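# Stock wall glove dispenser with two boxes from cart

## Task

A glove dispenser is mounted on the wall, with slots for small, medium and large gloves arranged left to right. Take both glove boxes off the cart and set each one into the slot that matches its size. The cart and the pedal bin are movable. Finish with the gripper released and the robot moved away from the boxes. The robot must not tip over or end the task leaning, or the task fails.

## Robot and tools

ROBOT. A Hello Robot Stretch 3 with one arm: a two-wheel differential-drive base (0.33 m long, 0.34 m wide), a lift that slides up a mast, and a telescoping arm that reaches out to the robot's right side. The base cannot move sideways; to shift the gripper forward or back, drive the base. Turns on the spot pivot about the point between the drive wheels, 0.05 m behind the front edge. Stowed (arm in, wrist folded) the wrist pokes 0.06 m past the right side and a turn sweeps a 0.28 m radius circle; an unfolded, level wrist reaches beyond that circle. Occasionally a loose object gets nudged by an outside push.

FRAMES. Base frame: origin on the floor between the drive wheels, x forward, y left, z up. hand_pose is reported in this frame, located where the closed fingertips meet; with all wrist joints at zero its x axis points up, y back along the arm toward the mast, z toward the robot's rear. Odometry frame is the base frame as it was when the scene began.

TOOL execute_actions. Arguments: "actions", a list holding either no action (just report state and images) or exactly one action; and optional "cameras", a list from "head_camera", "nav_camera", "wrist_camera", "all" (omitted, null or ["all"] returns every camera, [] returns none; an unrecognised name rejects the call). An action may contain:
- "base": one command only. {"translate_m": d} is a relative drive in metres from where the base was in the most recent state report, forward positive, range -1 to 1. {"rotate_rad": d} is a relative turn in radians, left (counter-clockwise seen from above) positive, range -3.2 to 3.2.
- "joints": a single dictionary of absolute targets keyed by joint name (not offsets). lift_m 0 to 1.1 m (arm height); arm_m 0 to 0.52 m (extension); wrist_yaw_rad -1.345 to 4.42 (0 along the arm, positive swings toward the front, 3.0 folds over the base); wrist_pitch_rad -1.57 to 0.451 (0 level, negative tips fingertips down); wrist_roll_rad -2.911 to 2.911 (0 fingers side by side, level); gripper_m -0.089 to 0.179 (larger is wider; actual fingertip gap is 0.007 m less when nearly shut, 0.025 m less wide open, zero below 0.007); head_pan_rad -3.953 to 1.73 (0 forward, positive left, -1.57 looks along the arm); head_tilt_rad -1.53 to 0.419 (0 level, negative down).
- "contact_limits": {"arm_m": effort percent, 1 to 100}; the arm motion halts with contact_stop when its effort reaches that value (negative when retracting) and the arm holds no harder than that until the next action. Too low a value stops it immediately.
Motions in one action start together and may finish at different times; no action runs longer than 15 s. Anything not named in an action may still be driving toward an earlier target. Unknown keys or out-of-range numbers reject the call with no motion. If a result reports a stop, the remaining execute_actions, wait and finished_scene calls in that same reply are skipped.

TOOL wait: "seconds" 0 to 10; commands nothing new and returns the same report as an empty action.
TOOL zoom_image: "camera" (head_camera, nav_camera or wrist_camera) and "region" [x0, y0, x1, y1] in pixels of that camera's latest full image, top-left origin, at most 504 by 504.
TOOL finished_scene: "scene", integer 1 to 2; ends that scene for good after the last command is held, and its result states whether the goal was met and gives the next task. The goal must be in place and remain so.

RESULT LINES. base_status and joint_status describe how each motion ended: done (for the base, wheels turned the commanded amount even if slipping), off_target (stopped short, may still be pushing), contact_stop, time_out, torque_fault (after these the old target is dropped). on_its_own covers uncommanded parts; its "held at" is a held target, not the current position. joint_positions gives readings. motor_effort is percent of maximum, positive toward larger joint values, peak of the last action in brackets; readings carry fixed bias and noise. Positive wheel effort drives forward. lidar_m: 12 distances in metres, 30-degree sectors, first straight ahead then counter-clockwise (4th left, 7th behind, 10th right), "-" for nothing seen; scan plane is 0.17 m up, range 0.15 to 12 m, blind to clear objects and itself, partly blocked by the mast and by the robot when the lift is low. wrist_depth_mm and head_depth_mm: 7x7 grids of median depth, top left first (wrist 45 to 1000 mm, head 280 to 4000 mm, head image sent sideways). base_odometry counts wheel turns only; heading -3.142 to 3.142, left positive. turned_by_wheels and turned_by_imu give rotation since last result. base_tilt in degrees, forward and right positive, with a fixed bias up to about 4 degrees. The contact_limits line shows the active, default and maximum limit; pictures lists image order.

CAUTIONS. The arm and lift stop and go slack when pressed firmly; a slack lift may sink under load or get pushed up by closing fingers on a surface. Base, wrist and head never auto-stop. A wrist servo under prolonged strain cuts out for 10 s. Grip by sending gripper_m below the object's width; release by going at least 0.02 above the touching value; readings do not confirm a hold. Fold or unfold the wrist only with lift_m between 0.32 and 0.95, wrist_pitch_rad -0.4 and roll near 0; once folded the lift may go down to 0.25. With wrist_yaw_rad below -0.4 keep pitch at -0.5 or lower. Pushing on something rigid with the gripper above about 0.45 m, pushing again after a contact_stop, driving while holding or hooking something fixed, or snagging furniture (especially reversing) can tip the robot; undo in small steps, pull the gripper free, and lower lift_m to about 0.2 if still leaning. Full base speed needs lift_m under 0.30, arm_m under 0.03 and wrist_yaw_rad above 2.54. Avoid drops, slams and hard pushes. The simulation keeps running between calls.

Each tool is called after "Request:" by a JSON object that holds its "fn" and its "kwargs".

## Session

Request:
{"fn": "execute_actions", "kwargs": {"actions": []}}

Scene clock: 0.00 s.
base_odometry: x=+0.000 y=+0.000 heading=+0.000 (m, m, rad; odometry frame)
turned_by_wheels: +0.000 (rad since the last result)
turned_by_imu: +0.000 (rad since the last result)
base_tilt: forward=+1.1 right=+1.6 (deg)
lidar_m: 2.33 2.44 1.20 1.17 1.23 1.73 1.99 2.08 2.05 1.99 1.75 2.39
head_depth_mm: 1829 2330 2305 2298 2287 2280 2268 / 1842 2324 2312 2275 2290 2276 2263 / 1855 2325 2323 2282 2276 2265 2248 / 1873 2303 2311 2300 2286 2285 2273 / 1878 2335 2301 2303 2294 2279 2253 / 1899 2337 2309 2301 2281 2270 2264 / 1917 2334 2334 2290 2282 2285 2257
base_status: not commanded
joint_positions: lift_m=+0.448 arm_m=-0.002 wrist_yaw_rad=+3.036 wrist_pitch_rad=-0.564 wrist_roll_rad=+0.003 gripper_m=+0.037 head_pan_rad=+0.019 head_tilt_rad=+0.009
joint_status: not commanded
motor_effort: left_wheel=+0 right_wheel=+1 lift_m=+25 arm_m=+0 wrist_yaw_rad=+0 wrist_pitch_rad=+3 wrist_roll_rad=+0 gripper_m=+1 head_pan_rad=+0 head_tilt_rad=+1 (%)
hand_pose: x=+0.0003 y=+0.0592 z=+0.4291 quat_wxyz=(+0.233, +0.689, +0.160, +0.667) (m; base frame)
wrist_depth_mm: - - - - - - - / - - - - - - - / - - - - - - - / 854 894 866 869 848 882 892 / 711 727 - 745 724 748 757 / 622 626 - 641 637 634 653 / 551 560 - - 544 553 559
pictures: head_camera (sideways: a quarter turn clockwise sets it upright), nav_camera (sideways: a quarter turn counterclockwise sets it upright), wrist_camera
Images, in order (width x height): head_camera 896x504, nav_camera 672x504, wrist_camera 644x364.

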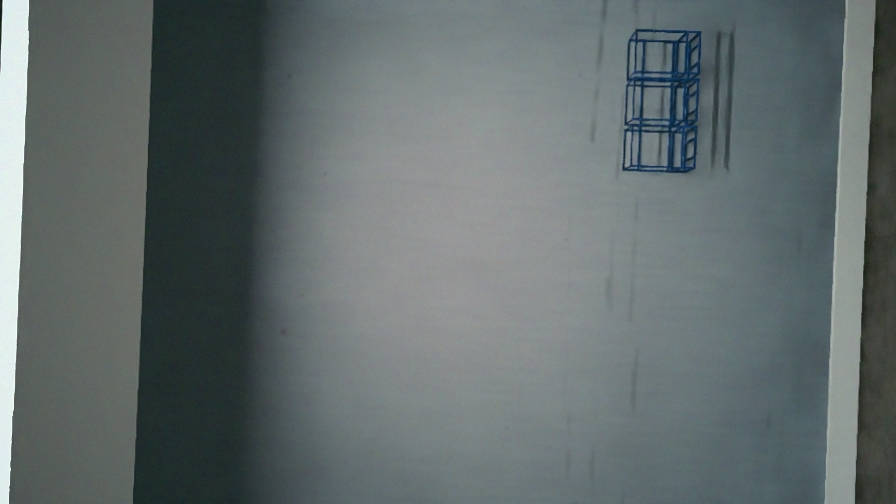

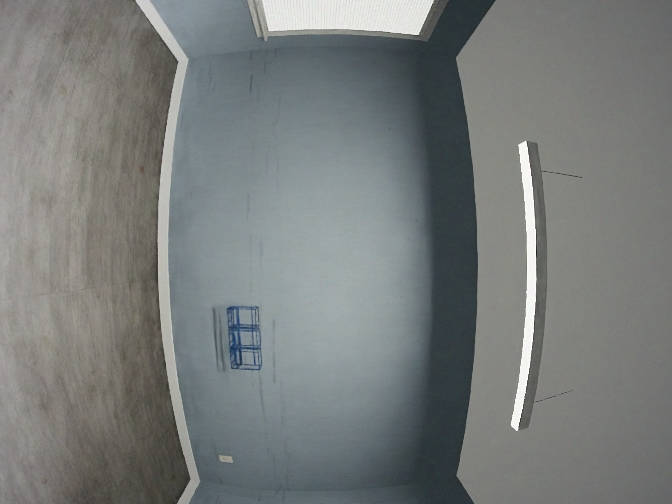

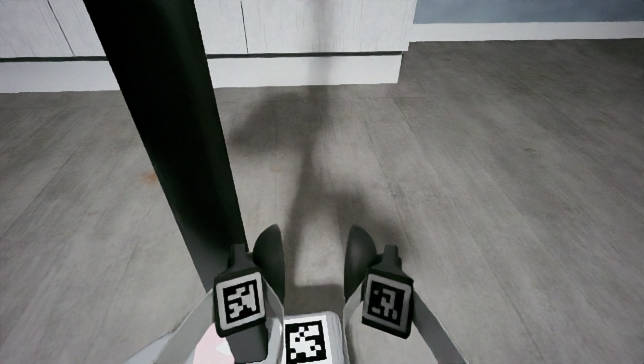

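Request:
{"fn": "execute_actions", "kwargs": {"actions": [{"joints": {"head_pan_rad": -1.3, "head_tilt_rad": -0.5}}], "cameras": ["head_camera", "nav_camera"]}}

Scene clock: 7.73 s.
base_odometry: x=+0.000 y=+0.000 heading=+0.000 (m, m, rad; odometry frame)
turned_by_wheels: +0.000 (rad since the last result)
turned_by_imu: -0.001 (rad since the last result)
base_tilt: forward=+1.1 right=+1.5 (deg)
lidar_m: 2.33 2.44 1.21 1.17 1.22 1.72 1.99 2.08 2.05 2.00 1.75 2.40
head_depth_mm: 1639 1755 1894 2055 2141 1672 1373 / 1683 1804 1968 2127 2132 1660 1362 / 1715 1870 2035 2207 2097 1644 1354 / 1781 1917 2109 2284 2089 1632 1353 / 1830 1983 2097 2315 2056 1618 1338 / 1884 2031 1888 2159 2044 1616 1327 / 1935 2107 2080 2153 2019 1606 1326
base_status: not commanded
joint_positions: lift_m=+0.448 arm_m=-0.002 wrist_yaw_rad=+3.036 wrist_pitch_rad=-0.564 wrist_roll_rad=+0.003 gripper_m=+0.037 head_pan_rad=-1.293 head_tilt_rad=-0.493
joint_status: all done
motor_effort: left_wheel=+1(1) right_wheel=+1(1) lift_m=+25(27) arm_m=+0(0) wrist_yaw_rad=+0(1) wrist_pitch_rad=+3(3) wrist_roll_rad=+0(0) gripper_m=+0(0) head_pan_rad=-4(47) head_tilt_rad=-2(24) (%)
hand_pose: x=+0.0003 y=+0.0592 z=+0.4291 quat_wxyz=(+0.233, +0.689, +0.160, +0.667) (m; base frame)
wrist_depth_mm: - - - - - - - / - - - - - - - / - - - - - - - / 862 850 850 861 887 881 899 / 726 731 - 740 740 737 756 / 628 632 - 633 646 639 644 / 546 564 - - 545 566 568
pictures: head_camera (sideways: a quarter turn clockwise sets it upright), nav_camera (sideways: a quarter turn counterclockwise sets it upright)
Images, in order (width x height): head_camera 896x504, nav_camera 672x504.

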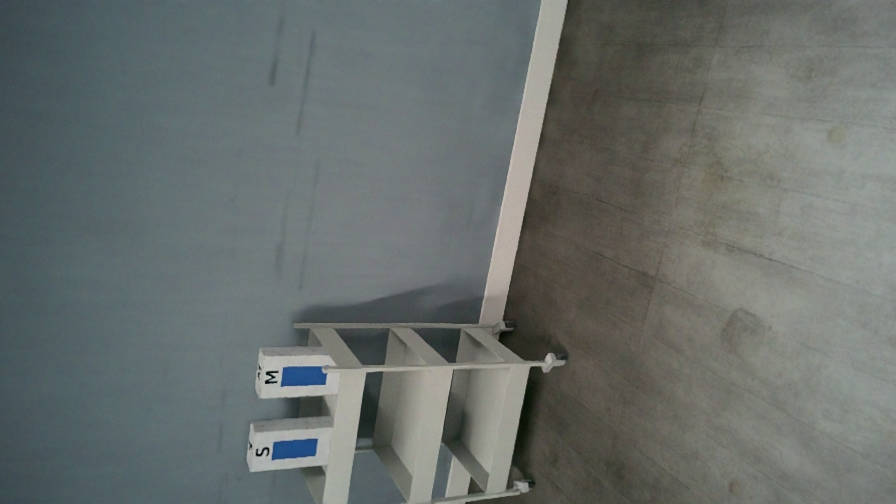

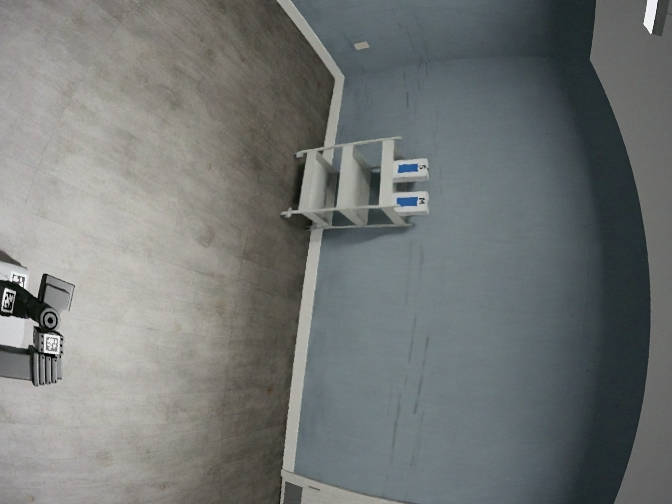

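Request:
{"fn": "execute_actions", "kwargs": {"actions": [{"base": {"rotate_rad": -0.705}, "joints": {"lift_m": 0.28, "wrist_pitch_rad": -0.4, "head_pan_rad": -0.2, "head_tilt_rad": -0.5}}], "cameras": ["head_camera", "nav_camera"]}}

Scene clock: 81.37 s.
base_odometry: x=+0.000 y=+0.000 heading=-0.705 (m, m, rad; odometry frame)
turned_by_wheels: -0.705 (rad since the last result)
turned_by_imu: -0.712 (rad since the last result)
base_tilt: forward=+1.1 right=+1.6 (deg)
lidar_m: 1.97 2.33 2.35 1.95 1.17 1.18 1.47 1.99 2.00 2.18 1.99 1.76
head_depth_mm: 1780 1890 2005 2134 2144 1664 1375 / 1889 2032 1925 2202 2117 1661 1361 / 2019 2158 2015 2273 2042 1644 1359 / 2174 2336 2527 2594 2074 1632 1351 / 2342 2533 2765 2799 2063 1619 1337 / 2530 2718 3009 2807 2055 1610 1335 / 2413 2562 2745 2766 2026 1603 1326
base_status: done
joint_positions: lift_m=+0.280 arm_m=-0.002 wrist_yaw_rad=+3.036 wrist_pitch_rad=-0.420 wrist_roll_rad=+0.003 gripper_m=+0.037 head_pan_rad=-0.207 head_tilt_rad=-0.494
joint_status: all done
motor_effort: left_wheel=+5(10) right_wheel=-4(9) lift_m=+23(25) arm_m=+1(0) wrist_yaw_rad=+0(0) wrist_pitch_rad=+6(7) wrist_roll_rad=+0(0) gripper_m=+0(1) head_pan_rad=+4(47) head_tilt_rad=-3(3) (%)
hand_pose: x=+0.0025 y=+0.0796 z=+0.2924 quat_wxyz=(+0.184, +0.699, +0.110, +0.682) (m; base frame)
wrist_depth_mm: 890 - - - - - - / 932 - - - - - - / 948 - - - - - - / 752 785 771 766 763 794 786 / 609 598 651 627 624 625 641 / 516 509 - 529 512 515 515 / 445 - - - 425 441 445
pictures: head_camera (sideways: a quarter turn clockwise sets it upright), nav_camera (sideways: a quarter turn counterclockwise sets it upright)
Images, in order (width x height): head_camera 896x504, nav_camera 672x504.

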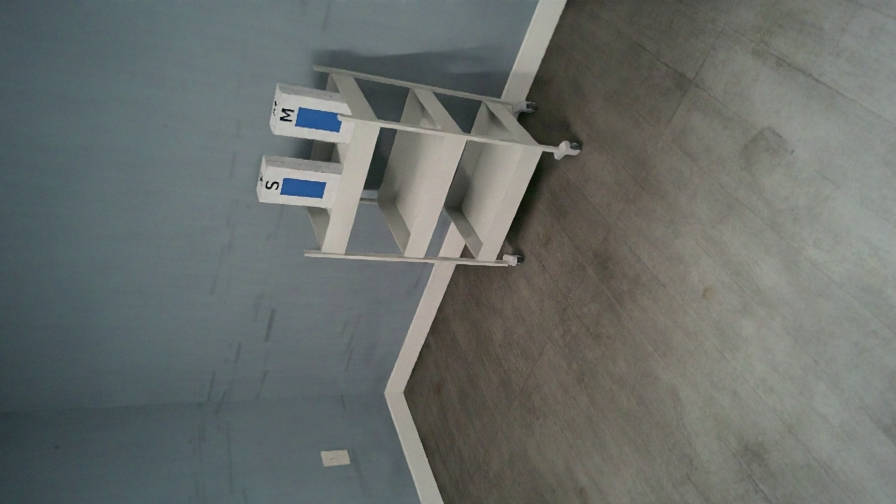

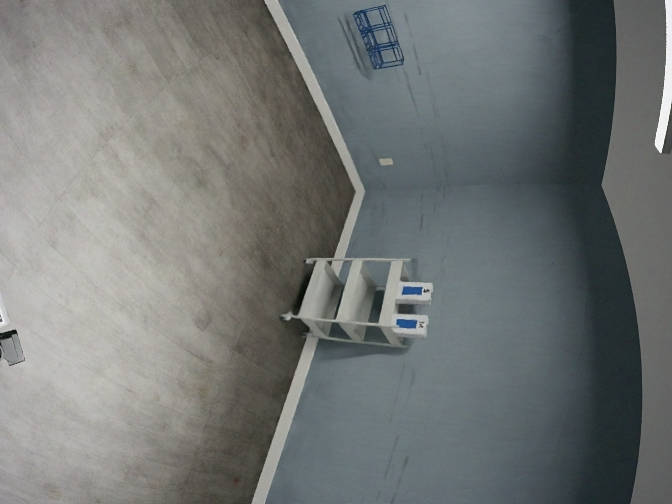

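Request:
{"fn": "execute_actions", "kwargs": {"actions": [{"base": {"translate_m": 1.0}, "joints": {"head_pan_rad": -0.6}}], "cameras": ["head_camera"]}}

Request:
{"fn": "execute_actions", "kwargs": {"actions": [{"base": {"translate_m": 0.47}, "joints": {"lift_m": 0.78, "head_pan_rad": -0.85, "head_tilt_rad": -0.6}}], "cameras": ["head_camera", "nav_camera"]}}

Scene clock: 124.97 s.
base_odometry: x=+0.762 y=-0.648 heading=-0.705 (m, m, rad; odometry frame)
turned_by_wheels: +0.000 (rad since the last result)
turned_by_imu: +0.004 (rad since the last result)
base_tilt: forward=+1.1 right=+1.6 (deg)
lidar_m: 1.68 1.54 1.56 1.93 2.40 1.83 2.25 2.78 2.29 1.50 0.96 0.97
head_depth_mm: 1111 1193 1287 1402 1537 1620 1376 / 1142 1224 1309 1169 1356 1529 1345 / 1170 1256 1359 1277 1342 1424 1357 / 1200 1300 1385 1228 1381 1494 1349 / 1233 1339 1462 1540 1413 1484 1335 / 1267 1375 1510 1657 1832 1599 1323 / 1310 1417 1566 1726 1896 1601 1316
base_status: done
joint_positions: lift_m=+0.280 arm_m=-0.002 wrist_yaw_rad=+3.036 wrist_pitch_rad=-0.419 wrist_roll_rad=+0.003 gripper_m=+0.037 head_pan_rad=-0.593 head_tilt_rad=-0.494
joint_status: all done
motor_effort: left_wheel=+4(16) right_wheel=-3(9) lift_m=+23(23) arm_m=+0(0) wrist_yaw_rad=+0(0) wrist_pitch_rad=+6(6) wrist_roll_rad=+0(0) gripper_m=+1(1) head_pan_rad=-3(29) head_tilt_rad=-2(2) (%)
hand_pose: x=+0.0025 y=+0.0797 z=+0.2926 quat_wxyz=(+0.184, +0.699, +0.110, +0.682) (m; base frame)
wrist_depth_mm: - - - - - - - / - - - - - - - / - - - - - - - / 762 770 780 787 784 777 791 / 609 601 668 646 618 625 643 / 505 513 - 527 522 518 518 / 439 - - - 428 438 442
pictures: head_camera (sideways: a quarter turn clockwise sets it upright)
Images, in order (width x height): head_camera 896x504.

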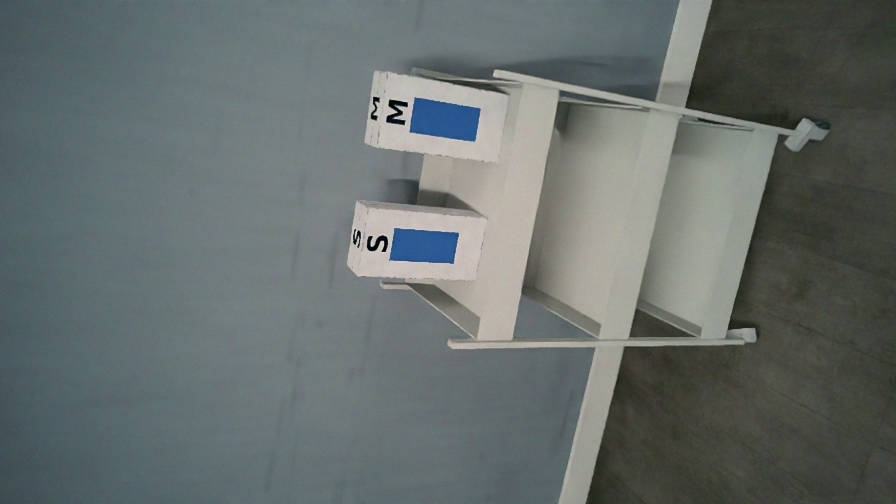

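Scene clock: 131.00 s.
base_odometry: x=+1.120 y=-0.952 heading=-0.705 (m, m, rad; odometry frame)
turned_by_wheels: +0.000 (rad since the last result)
turned_by_imu: +0.002 (rad since the last result)
base_tilt: forward=+1.1 right=+1.6 (deg)
lidar_m: 1.27 1.17 1.18 1.47 2.70 2.21 2.62 3.16 1.80 0.73 0.66 1.09
head_depth_mm: 888 975 1063 921 975 1092 1209 / 893 982 1087 1123 977 1109 1230 / 894 981 1077 911 966 1106 1222 / 899 988 1096 1117 961 1092 1216 / 902 989 1107 1238 1417 1490 1238 / 906 995 1109 1243 1423 1488 1250 / 910 997 1109 1253 1433 1469 1245
base_status: done
joint_positions: lift_m=+0.780 arm_m=-0.002 wrist_yaw_rad=+3.036 wrist_pitch_rad=-0.418 wrist_roll_rad=+0.003 gripper_m=+0.037 head_pan_rad=-0.843 head_tilt_rad=-0.593
joint_status: all done
motor_effort: left_wheel=+3(17) right_wheel=-3(12) lift_m=+28(29) arm_m=+0(0) wrist_yaw_rad=+0(1) wrist_pitch_rad=+5(6) wrist_roll_rad=+0(0) gripper_m=+1(1) head_pan_rad=-3(23) head_tilt_rad=-3(12) (%)
hand_pose: x=+0.0025 y=+0.0798 z=+0.7925 quat_wxyz=(+0.184, +0.699, +0.110, +0.682) (m; base frame)
wrist_depth_mm: - - - - - 990 861 / - - - - - - 888 / - - - - - - 960 / - - - - - - - / - - - - - - - / - - - - - - - / 969 979 972 984 934 976 -
pictures: head_camera (sideways: a quarter turn clockwise sets it upright), nav_camera (sideways: a quarter turn counterclockwise sets it upright)
Images, in order (width x height): head_camera 896x504, nav_camera 672x504.

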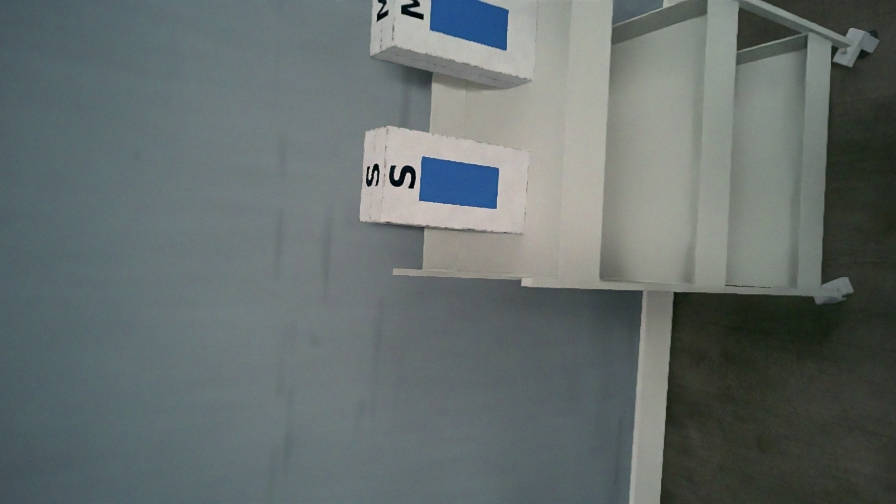

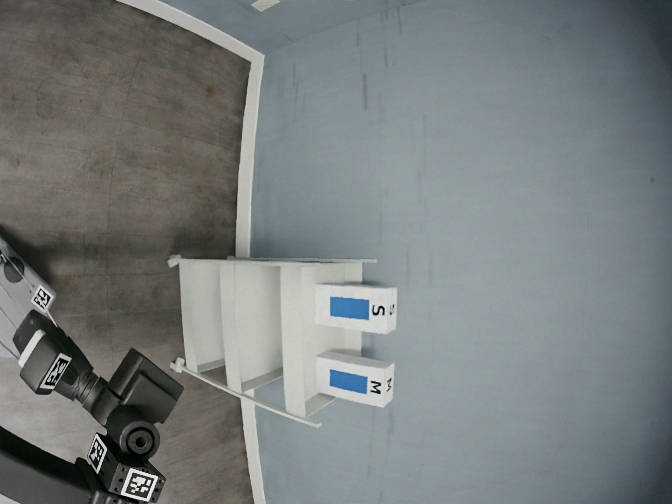

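Request:
{"fn": "execute_actions", "kwargs": {"actions": [{"base": {"rotate_rad": 0.70}, "joints": {"wrist_yaw_rad": 0.0, "gripper_m": 0.179, "head_pan_rad": -1.57, "head_tilt_rad": -0.55}}], "cameras": []}}

Request:
{"fn": "execute_actions", "kwargs": {"actions": [{"joints": {"wrist_pitch_rad": 0.0}}]}}

Scene clock: 139.57 s.
base_odometry: x=+1.120 y=-0.952 heading=-0.005 (m, m, rad; odometry frame)
turned_by_wheels: +0.700 (rad since the last result)
turned_by_imu: +0.705 (rad since the last result)
base_tilt: forward=+1.1 right=+1.6 (deg)
lidar_m: 1.17 1.23 1.73 2.45 2.21 3.09 3.16 1.49 0.69 0.66 1.13 1.20
head_depth_mm: 894 981 1075 914 955 1088 1227 / 898 979 1080 1149 983 1112 1216 / 896 980 1084 902 962 1107 1215 / 900 980 1087 1108 963 1098 1228 / 899 986 1088 1213 1349 1481 1278 / 904 989 1085 1216 1379 1489 1250 / 905 992 1093 1220 1375 1495 1277
base_status: done
joint_positions: lift_m=+0.780 arm_m=-0.002 wrist_yaw_rad=+0.003 wrist_pitch_rad=-0.418 wrist_roll_rad=+0.003 gripper_m=+0.179 head_pan_rad=-1.563 head_tilt_rad=-0.556
joint_status: all done
motor_effort: left_wheel=-4(9) right_wheel=+7(13) lift_m=+28(28) arm_m=+0(0) wrist_yaw_rad=-2(4) wrist_pitch_rad=+5(5) wrist_roll_rad=+0(0) gripper_m=+1(85) head_pan_rad=-3(40) head_tilt_rad=+2(6) (%)
hand_pose: x=-0.0209 y=-0.3677 z=+0.7925 quat_wxyz=(+0.691, +0.148, -0.692, -0.147) (m; base frame)
wrist_depth_mm: 747 776 759 739 726 509 755 / 839 815 820 741 605 559 811 / 919 911 892 589 610 570 855 / - - 989 879 872 963 971 / - - - 786 793 797 - / - - - 693 689 690 - / - 983 997 832 814 952 -
pictures: none
No camera images: the call's "cameras" was empty. Leave "cameras" out to get every camera's image.

Scene clock: 140.57 s.
base_odometry: x=+1.120 y=-0.952 heading=-0.005 (m, m, rad; odometry frame)
turned_by_wheels: +0.000 (rad since the last result)
turned_by_imu: +0.000 (rad since the last result)
base_tilt: forward=+1.1 right=+1.6 (deg)
lidar_m: 1.17 1.23 1.73 2.46 2.21 3.10 3.18 1.49 0.69 0.66 1.13 1.20
head_depth_mm: 897 979 1071 912 957 1090 1231 / 895 980 1078 1150 985 1146 1223 / 899 983 1082 902 961 1108 1224 / 897 982 1083 1105 966 1098 - / 904 981 1089 1214 1351 1482 1289 / 902 988 1093 1214 1378 1482 1275 / 904 991 1094 1219 1374 1493 1278
base_status: not commanded
joint_positions: lift_m=+0.780 arm_m=-0.002 wrist_yaw_rad=+0.003 wrist_pitch_rad=-0.023 wrist_roll_rad=+0.003 gripper_m=+0.179 head_pan_rad=-1.563 head_tilt_rad=-0.556
joint_status: all done
motor_effort: left_wheel=-3(3) right_wheel=+7(7) lift_m=+28(28) arm_m=+0(0) wrist_yaw_rad=-2(2) wrist_pitch_rad=+7(7) wrist_roll_rad=+0(0) gripper_m=+0(0) head_pan_rad=-3(3) head_tilt_rad=+2(2) (%)
hand_pose: x=-0.0208 y=-0.3990 z=+0.8887 quat_wxyz=(+0.706, +0.009, -0.708, -0.007) (m; base frame)
wrist_depth_mm: 793 796 793 784 781 778 772 / 820 812 832 822 791 799 795 / 856 845 860 835 797 814 821 / 862 868 866 855 848 591 837 / 892 890 880 767 670 596 858 / 919 905 888 609 599 612 878 / - 984 937 819 788 800 918
pictures: head_camera (sideways: a quarter turn clockwise sets it upright), nav_camera (sideways: a quarter turn counterclockwise sets it upright), wrist_camera
Images, in order (width x height): head_camera 896x504, nav_camera 672x504, wrist_camera 644x364.

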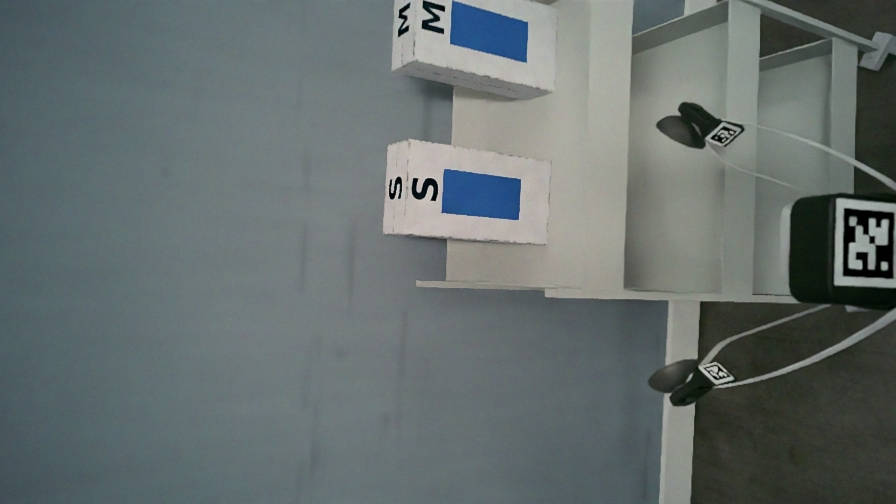

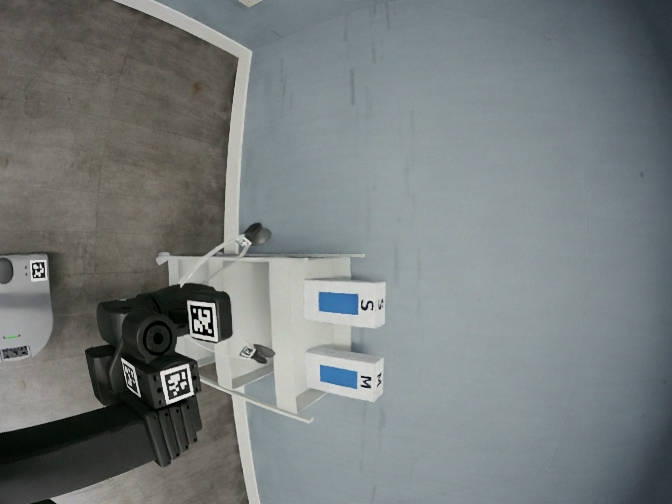

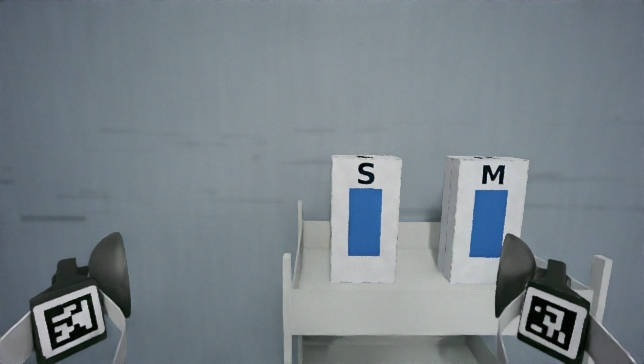

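Request:
{"fn": "execute_actions", "kwargs": {"actions": [{"base": {"translate_m": -0.09}, "joints": {"lift_m": 0.768, "arm_m": 0.36, "head_tilt_rad": -0.5}}], "cameras": ["head_camera", "wrist_camera"]}}

Scene clock: 174.40 s.
base_odometry: x=+1.030 y=-0.952 heading=-0.005 (m, m, rad; odometry frame)
turned_by_wheels: +0.000 (rad since the last result)
turned_by_imu: -0.002 (rad since the last result)
base_tilt: forward=+1.1 right=+1.6 (deg)
lidar_m: 1.26 1.32 1.86 2.19 2.19 3.10 3.06 1.48 0.69 0.66 1.13 1.30
head_depth_mm: 894 968 1057 1133 983 1414 1399 / 894 973 1060 915 941 - - / 895 970 1057 1150 - 1092 1146 / 893 972 1065 890 - 1081 1140 / 898 974 1066 1142 949 1076 1157 / 899 975 1069 1176 1294 1458 1292 / 903 975 1069 1182 1316 1458 1314
base_status: done
joint_positions: lift_m=+0.768 arm_m=+0.360 wrist_yaw_rad=+0.001 wrist_pitch_rad=-0.021 wrist_roll_rad=+0.003 gripper_m=+0.179 head_pan_rad=-1.563 head_tilt_rad=-0.507
joint_status: all done
motor_effort: left_wheel=-4(11) right_wheel=+6(8) lift_m=+23(22) arm_m=+4(5) wrist_yaw_rad=-2(2) wrist_pitch_rad=+6(7) wrist_roll_rad=+0(0) gripper_m=+0(2) head_pan_rad=-3(3) head_tilt_rad=+2(8) (%)
hand_pose: x=-0.0212 y=-0.7604 z=+0.8773 quat_wxyz=(+0.706, +0.008, -0.708, -0.007) (m; base frame)
wrist_depth_mm: 442 441 443 440 439 435 435 / 454 454 458 450 448 451 449 / 470 470 465 461 460 454 457 / 479 487 474 250 474 468 261 / 499 485 218 214 488 477 214 / 507 508 224 221 415 498 221 / - 530 310 227 394 414 226
pictures: head_camera (sideways: a quarter turn clockwise sets it upright), wrist_camera
Images, in order (width x height): head_camera 896x504, wrist_camera 644x364.

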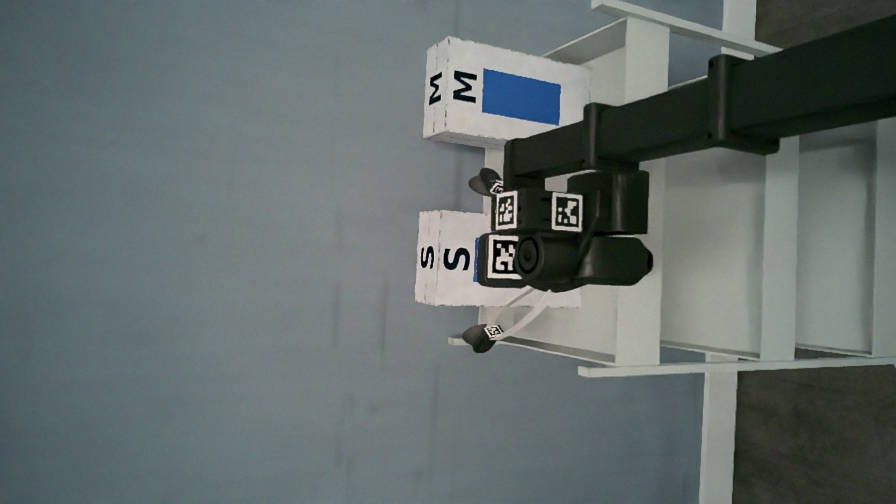

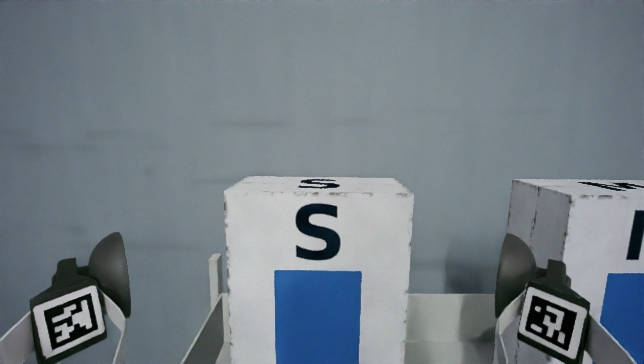

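Request:
{"fn": "execute_actions", "kwargs": {"actions": [{"joints": {"arm_m": 0.470}}], "cameras": ["head_camera", "wrist_camera"]}}

Scene clock: 187.60 s.
base_odometry: x=+1.030 y=-0.952 heading=-0.005 (m, m, rad; odometry frame)
turned_by_wheels: +0.000 (rad since the last result)
turned_by_imu: -0.001 (rad since the last result)
base_tilt: forward=+1.1 right=+1.6 (deg)
lidar_m: 1.26 1.32 1.86 2.18 2.19 3.08 3.06 1.47 0.69 0.66 1.13 1.30
head_depth_mm: 895 968 1057 1129 979 1446 1396 / 894 969 1056 913 940 - - / 894 971 1058 1133 931 1089 1151 / 895 975 1063 1118 940 1081 1137 / 901 975 1064 1126 948 1079 1154 / 902 976 1070 1175 1291 1452 1292 / 900 981 1071 1175 1315 1454 1311
base_status: not commanded
joint_positions: lift_m=+0.768 arm_m=+0.470 wrist_yaw_rad=-0.001 wrist_pitch_rad=-0.021 wrist_roll_rad=+0.003 gripper_m=+0.179 head_pan_rad=-1.563 head_tilt_rad=-0.507
joint_status: all done
motor_effort: left_wheel=-5(4) right_wheel=+6(6) lift_m=+23(23) arm_m=+4(5) wrist_yaw_rad=+1(1) wrist_pitch_rad=+6(6) wrist_roll_rad=+0(0) gripper_m=+1(2) head_pan_rad=-3(3) head_tilt_rad=+2(3) (%)
hand_pose: x=-0.0216 y=-0.8704 z=+0.8773 quat_wxyz=(+0.706, +0.007, -0.708, -0.008) (m; base frame)
wrist_depth_mm: 338 335 336 335 334 333 332 / 349 346 346 347 344 343 337 / 359 358 355 357 353 356 355 / 364 368 363 365 361 360 358 / 375 371 125 125 127 367 369 / 389 107 106 106 106 105 378 / - 111 110 109 108 109 174
pictures: head_camera (sideways: a quarter turn clockwise sets it upright), wrist_camera
Images, in order (width x height): head_camera 896x504, wrist_camera 644x364.

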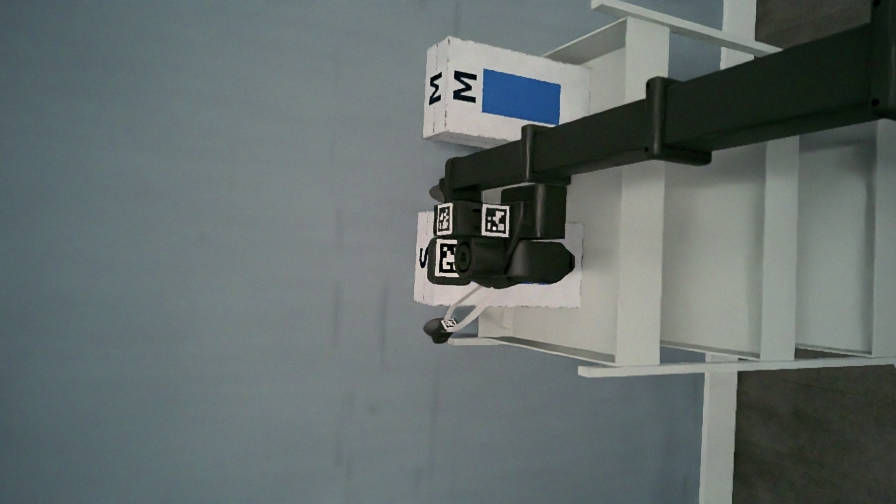

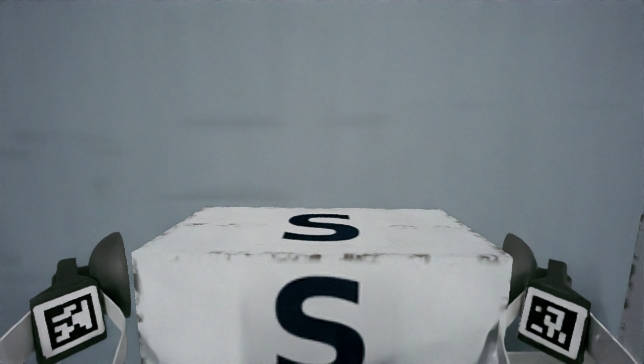

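Similar to the earlier successful grasp. Close.

Request:
{"fn": "execute_actions", "kwargs": {"actions": [{"joints": {"gripper_m": 0.085}}], "cameras": ["wrist_camera"]}}

Request:
{"fn": "execute_actions", "kwargs": {"actions": [{"joints": {"lift_m": 0.96}}], "cameras": ["head_camera", "wrist_camera"]}}

Scene clock: 196.00 s.
base_odometry: x=+1.030 y=-0.952 heading=-0.005 (m, m, rad; odometry frame)
turned_by_wheels: +0.000 (rad since the last result)
turned_by_imu: -0.001 (rad since the last result)
base_tilt: forward=+1.2 right=+1.6 (deg)
lidar_m: 1.26 1.32 1.86 2.18 2.19 3.09 3.07 1.48 0.69 0.66 1.14 1.30
head_depth_mm: 892 969 1056 1135 980 1439 1391 / 895 971 1059 914 943 - - / 895 971 1064 1132 932 1091 1149 / 896 970 1063 1122 942 1083 1140 / 897 973 1066 1129 956 1078 1162 / 899 975 1067 1178 1295 1458 1288 / 901 980 1069 1176 1312 1458 1315
base_status: not commanded
joint_positions: lift_m=+0.768 arm_m=+0.470 wrist_yaw_rad=-0.004 wrist_pitch_rad=-0.018 wrist_roll_rad=+0.003 gripper_m=+0.086 head_pan_rad=-1.563 head_tilt_rad=-0.507
joint_status: all done
motor_effort: left_wheel=-6(6) right_wheel=+9(10) lift_m=+24(24) arm_m=+4(4) wrist_yaw_rad=+3(4) wrist_pitch_rad=+5(6) wrist_roll_rad=+0(0) gripper_m=-19(94) head_pan_rad=-4(3) head_tilt_rad=+2(2) (%)
hand_pose: x=-0.0223 y=-0.8705 z=+0.8781 quat_wxyz=(+0.706, +0.005, -0.708, -0.008) (m; base frame)
wrist_depth_mm: 337 336 336 340 339 333 334 / 349 346 348 343 344 347 342 / 354 355 357 354 351 350 351 / 366 366 363 363 362 365 361 / 375 374 122 122 121 374 369 / 386 125 124 123 122 380 378 / 399 396 126 124 124 309 389
pictures: wrist_camera
Images, in order (width x height): wrist_camera 644x364.

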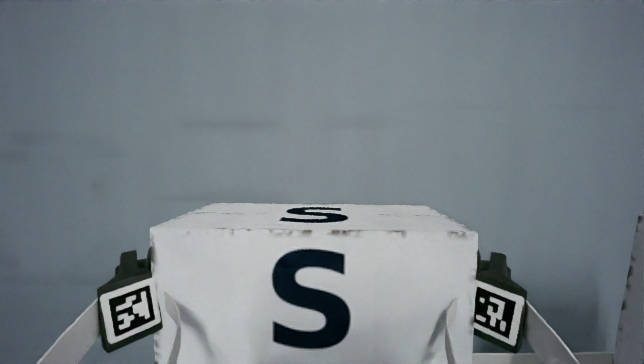

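Scene clock: 198.57 s.
base_odometry: x=+1.030 y=-0.952 heading=-0.005 (m, m, rad; odometry frame)
turned_by_wheels: +0.000 (rad since the last result)
turned_by_imu: +0.000 (rad since the last result)
base_tilt: forward=+1.1 right=+1.6 (deg)
lidar_m: 1.25 1.32 1.86 2.18 2.19 3.11 3.06 1.47 0.69 0.66 1.13 1.29
head_depth_mm: 893 967 1041 - - 1432 1327 / 892 964 1032 912 940 1070 1151 / 894 971 - 1140 984 1097 1149 / 897 970 - 867 993 1083 1143 / 898 976 1061 1124 979 1077 1161 / 898 975 1066 1177 1295 1457 1285 / 900 976 1068 1182 1313 1458 1309
base_status: not commanded
joint_positions: lift_m=+0.960 arm_m=+0.470 wrist_yaw_rad=-0.002 wrist_pitch_rad=-0.065 wrist_roll_rad=+0.003 gripper_m=+0.086 head_pan_rad=-1.563 head_tilt_rad=-0.507
joint_status: all done
motor_effort: left_wheel=-4(5) right_wheel=+7(9) lift_m=+32(30) arm_m=+3(3) wrist_yaw_rad=+2(3) wrist_pitch_rad=+19(20) wrist_roll_rad=+0(0) gripper_m=-19(19) head_pan_rad=-3(3) head_tilt_rad=+3(2) (%)
hand_pose: x=-0.0221 y=-0.8689 z=+1.0577 quat_wxyz=(+0.706, +0.022, -0.708, -0.024) (m; base frame)
wrist_depth_mm: 333 330 330 328 326 329 324 / 344 342 344 338 340 340 340 / 356 353 351 354 349 349 351 / 368 365 370 365 360 366 363 / 379 379 123 122 122 375 375 / 390 125 124 123 123 390 394 / 414 418 126 125 124 408 409
pictures: head_camera (sideways: a quarter turn clockwise sets it upright), wrist_camera
Images, in order (width x height): head_camera 896x504, wrist_camera 644x364.

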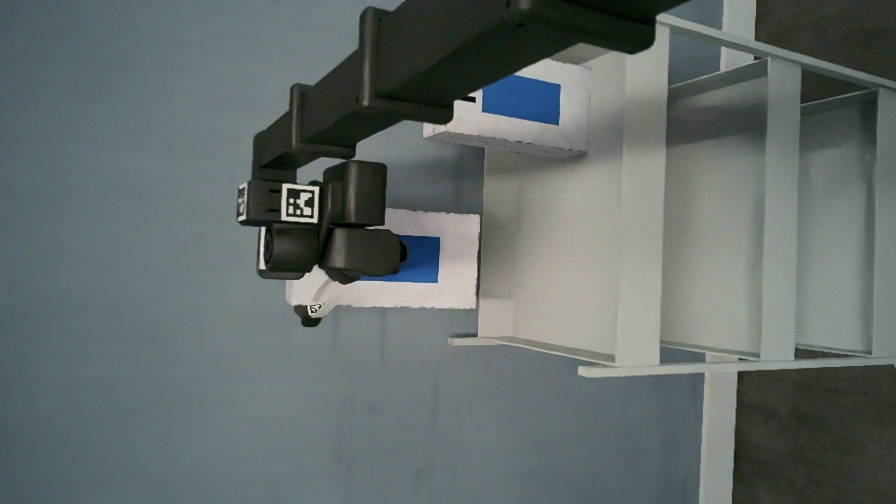

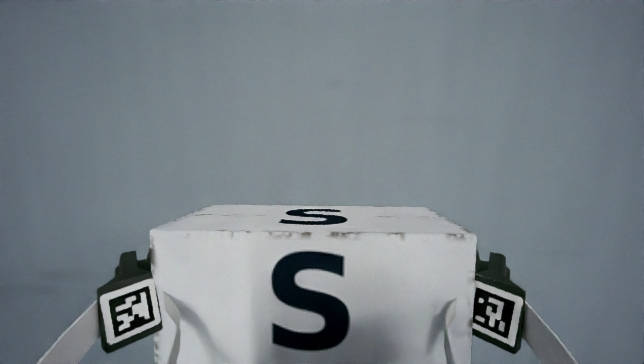

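Request:
{"fn": "execute_actions", "kwargs": {"actions": [{"joints": {"arm_m": 0.02, "wrist_pitch_rad": 0.2, "wrist_yaw_rad": 0.035, "lift_m": 0.94, "head_pan_rad": -0.6, "head_tilt_rad": -0.5}}], "cameras": []}}

Request:
{"fn": "execute_actions", "kwargs": {"actions": [{"base": {"rotate_rad": 0.84}}], "cameras": ["head_camera", "nav_camera"]}}

Scene clock: 225.87 s.
base_odometry: x=+1.030 y=-0.952 heading=-0.005 (m, m, rad; odometry frame)
turned_by_wheels: +0.000 (rad since the last result)
turned_by_imu: -0.001 (rad since the last result)
base_tilt: forward=+1.1 right=+1.6 (deg)
lidar_m: 1.26 1.32 1.86 2.19 2.20 3.10 3.08 1.47 0.69 0.66 1.13 1.30
head_depth_mm: 1147 1209 1275 1341 1425 1499 1357 / 1280 1355 1428 1514 1609 1595 1356 / 1360 1464 1590 1731 1857 1622 1348 / 1280 1399 1536 1701 1891 1621 1335 / 1207 1307 1421 1570 1750 1603 1327 / 1136 1224 1336 1458 1603 1586 1322 / 1072 1149 1249 1360 1483 1560 1314
base_status: not commanded
joint_positions: lift_m=+0.940 arm_m=+0.020 wrist_yaw_rad=+0.035 wrist_pitch_rad=+0.130 wrist_roll_rad=+0.003 gripper_m=+0.086 head_pan_rad=-0.607 head_tilt_rad=-0.507
joint_status: wrist_pitch_rad off_target (ended at +0.130, target +0.200); the others done
motor_effort: left_wheel=-4(5) right_wheel=+5(7) lift_m=+28(26) arm_m=-3(3) wrist_yaw_rad=+0(4) wrist_pitch_rad=+21(23) wrist_roll_rad=+0(0) gripper_m=-19(18) head_pan_rad=+4(47) head_tilt_rad=+2(3) (%)
hand_pose: x=-0.0124 y=-0.4223 z=+1.0878 quat_wxyz=(+0.704, -0.033, -0.707, +0.058) (m; base frame)
wrist_depth_mm: 867 832 831 820 797 805 785 / 845 834 822 817 809 781 795 / 862 854 815 813 830 801 783 / 873 840 843 811 830 785 789 / 857 849 124 123 122 794 809 / 867 126 124 124 122 799 809 / 872 855 126 124 124 562 818
pictures: none
No camera images: the call's "cameras" was empty. Leave "cameras" out to get every camera's image.

Scene clock: 228.20 s.
base_odometry: x=+1.030 y=-0.952 heading=+0.835 (m, m, rad; odometry frame)
turned_by_wheels: +0.840 (rad since the last result)
turned_by_imu: +0.847 (rad since the last result)
base_tilt: forward=+1.1 right=+1.6 (deg)
lidar_m: 1.54 2.70 2.19 2.57 3.08 1.87 0.73 0.66 0.66 1.33 1.26 1.27
head_depth_mm: 1017 1090 1184 1291 1410 1552 1361 / 1033 1120 1211 1324 1463 1571 1350 / 1060 1143 1247 1352 1511 1612 1343 / 1083 1173 1277 1384 1563 1613 1340 / 1112 1197 1312 1414 1618 1610 1330 / 1138 1234 1354 1474 1672 1593 1315 / 1167 1269 1394 1548 1743 1579 1309
base_status: done
joint_positions: lift_m=+0.940 arm_m=+0.020 wrist_yaw_rad=+0.035 wrist_pitch_rad=+0.130 wrist_roll_rad=+0.003 gripper_m=+0.086 head_pan_rad=-0.607 head_tilt_rad=-0.507
joint_status: not commanded
motor_effort: left_wheel=-4(10) right_wheel=+6(13) lift_m=+27(27) arm_m=-3(2) wrist_yaw_rad=+0(0) wrist_pitch_rad=+21(21) wrist_roll_rad=+0(0) gripper_m=-19(19) head_pan_rad=+4(4) head_tilt_rad=+2(2) (%)
hand_pose: x=-0.0124 y=-0.4223 z=+1.0878 quat_wxyz=(+0.704, -0.033, -0.707, +0.058) (m; base frame)
wrist_depth_mm: 803 961 - - - 840 685 / 807 931 - - - 837 680 / 835 966 - - - 830 702 / 825 929 - - - 831 695 / 832 930 124 123 122 831 686 / 827 126 124 124 123 772 696 / 804 915 126 125 124 775 711
pictures: head_camera (sideways: a quarter turn clockwise sets it upright), nav_camera (sideways: a quarter turn counterclockwise sets it upright)
Images, in order (width x height): head_camera 896x504, nav_camera 672x504.

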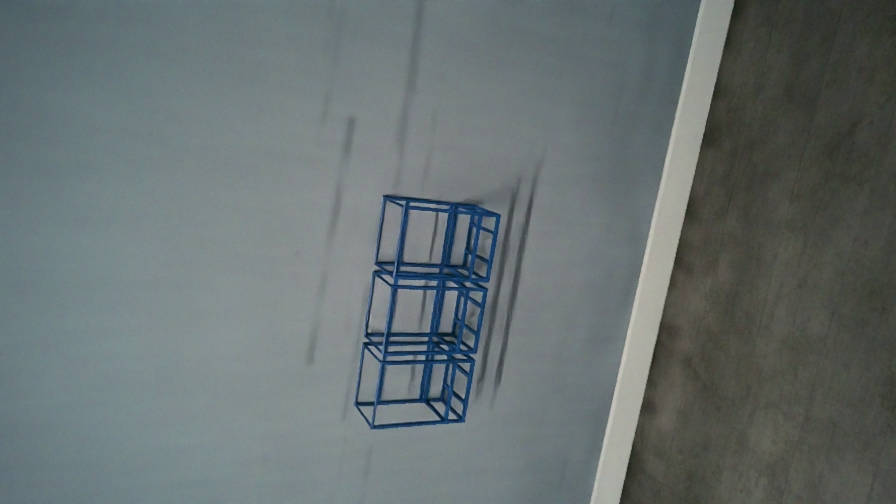

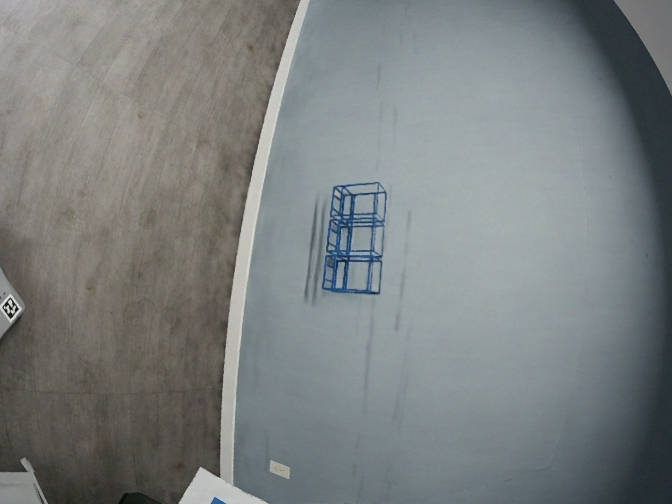

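Request:
{"fn": "execute_actions", "kwargs": {"actions": [{"base": {"translate_m": 0.83}}], "cameras": []}}

Request:
{"fn": "execute_actions", "kwargs": {"actions": [{"base": {"rotate_rad": 0.72}, "joints": {"head_pan_rad": -1.57, "head_tilt_rad": -0.75}}]}}

Scene clock: 251.07 s.
base_odometry: x=+1.587 y=-0.337 heading=+0.835 (m, m, rad; odometry frame)
turned_by_wheels: +0.000 (rad since the last result)
turned_by_imu: +0.001 (rad since the last result)
base_tilt: forward=+1.1 right=+1.6 (deg)
lidar_m: 0.90 1.77 2.01 1.86 3.60 2.98 1.44 1.36 1.26 0.80 0.73 0.73
head_depth_mm: 567 610 662 721 792 859 993 / 580 625 677 742 805 902 1033 / 594 641 696 763 847 945 1073 / 607 656 716 785 874 982 1117 / 621 674 739 811 903 1021 1167 / 638 691 757 841 938 1065 1213 / 653 712 781 871 974 1110 1251
base_status: done
joint_positions: lift_m=+0.940 arm_m=+0.020 wrist_yaw_rad=+0.035 wrist_pitch_rad=+0.130 wrist_roll_rad=+0.003 gripper_m=+0.086 head_pan_rad=-0.607 head_tilt_rad=-0.507
joint_status: not commanded
motor_effort: left_wheel=-5(6) right_wheel=+6(14) lift_m=+27(27) arm_m=-3(2) wrist_yaw_rad=+1(1) wrist_pitch_rad=+21(21) wrist_roll_rad=+0(0) gripper_m=-20(19) head_pan_rad=+4(4) head_tilt_rad=+3(2) (%)
hand_pose: x=-0.0124 y=-0.4223 z=+1.0878 quat_wxyz=(+0.704, -0.033, -0.707, +0.058) (m; base frame)
wrist_depth_mm: 405 471 564 690 893 - - / 409 469 564 697 910 - - / 413 476 558 693 900 - - / 413 481 561 698 916 - - / 414 458 124 123 123 - - / 415 125 125 124 123 - - / 405 452 125 125 124 - -
pictures: none
No camera images: the call's "cameras" was empty. Leave "cameras" out to get every camera's image.

Scene clock: 253.17 s.
base_odometry: x=+1.587 y=-0.337 heading=+1.555 (m, m, rad; odometry frame)
turned_by_wheels: +0.720 (rad since the last result)
turned_by_imu: +0.726 (rad since the last result)
base_tilt: forward=+1.1 right=+1.6 (deg)
lidar_m: 2.06 1.86 2.12 3.59 2.37 1.35 1.72 1.00 0.75 0.73 0.76 1.06
head_depth_mm: 603 677 774 853 - - 1160 / 604 679 775 849 - - 1155 / 605 668 389 - - - 1193 / 605 657 382 - - - 1180 / 607 659 391 473 1104 1297 1176 / 606 685 795 918 1109 1301 1168 / 610 686 787 921 1112 1303 1165
base_status: done
joint_positions: lift_m=+0.940 arm_m=+0.020 wrist_yaw_rad=+0.035 wrist_pitch_rad=+0.130 wrist_roll_rad=+0.003 gripper_m=+0.086 head_pan_rad=-1.563 head_tilt_rad=-0.740
joint_status: all done
motor_effort: left_wheel=-3(11) right_wheel=+6(13) lift_m=+28(27) arm_m=-3(2) wrist_yaw_rad=+1(0) wrist_pitch_rad=+21(21) wrist_roll_rad=+0(0) gripper_m=-18(20) head_pan_rad=-3(44) head_tilt_rad=-4(18) (%)
hand_pose: x=-0.0124 y=-0.4222 z=+1.0878 quat_wxyz=(+0.704, -0.033, -0.707, +0.058) (m; base frame)
wrist_depth_mm: 475 471 471 460 453 453 448 / 477 474 466 469 457 453 449 / 480 479 471 463 460 456 450 / 479 474 468 462 462 460 454 / 470 481 124 123 123 451 449 / 485 125 124 123 123 461 452 / 488 478 125 125 124 457 456
pictures: head_camera (sideways: a quarter turn clockwise sets it upright), nav_camera (sideways: a quarter turn counterclockwise sets it upright), wrist_camera
Images, in order (width x height): head_camera 896x504, nav_camera 672x504, wrist_camera 644x364.

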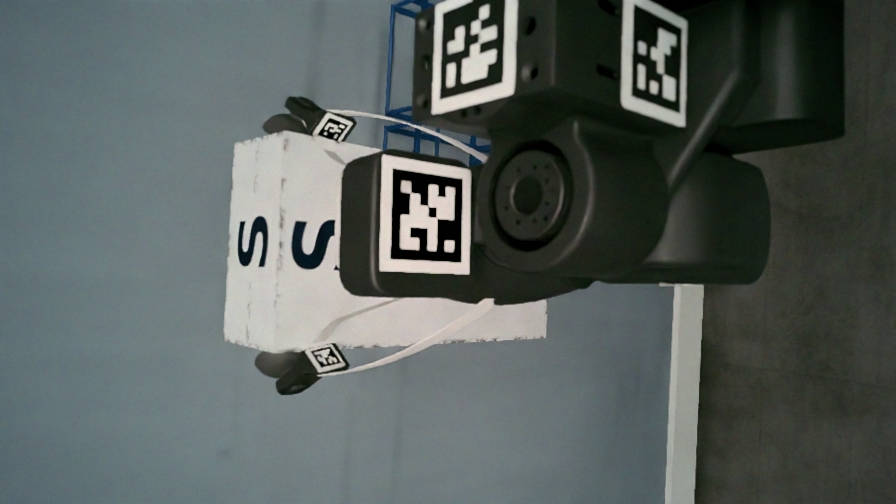

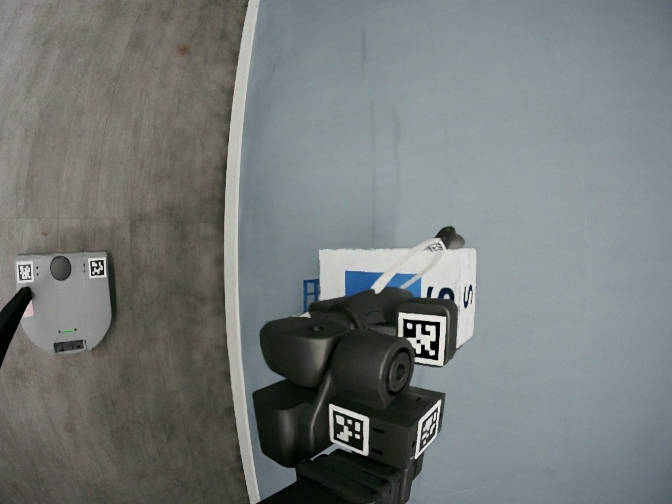

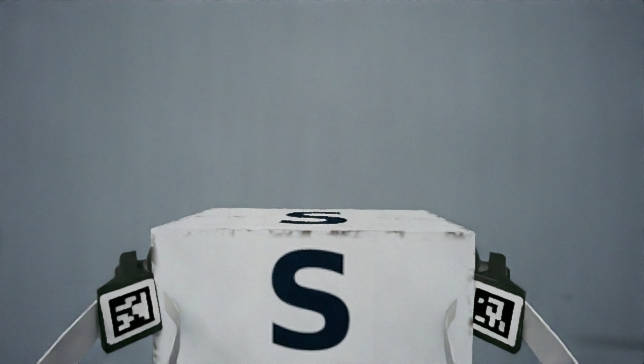

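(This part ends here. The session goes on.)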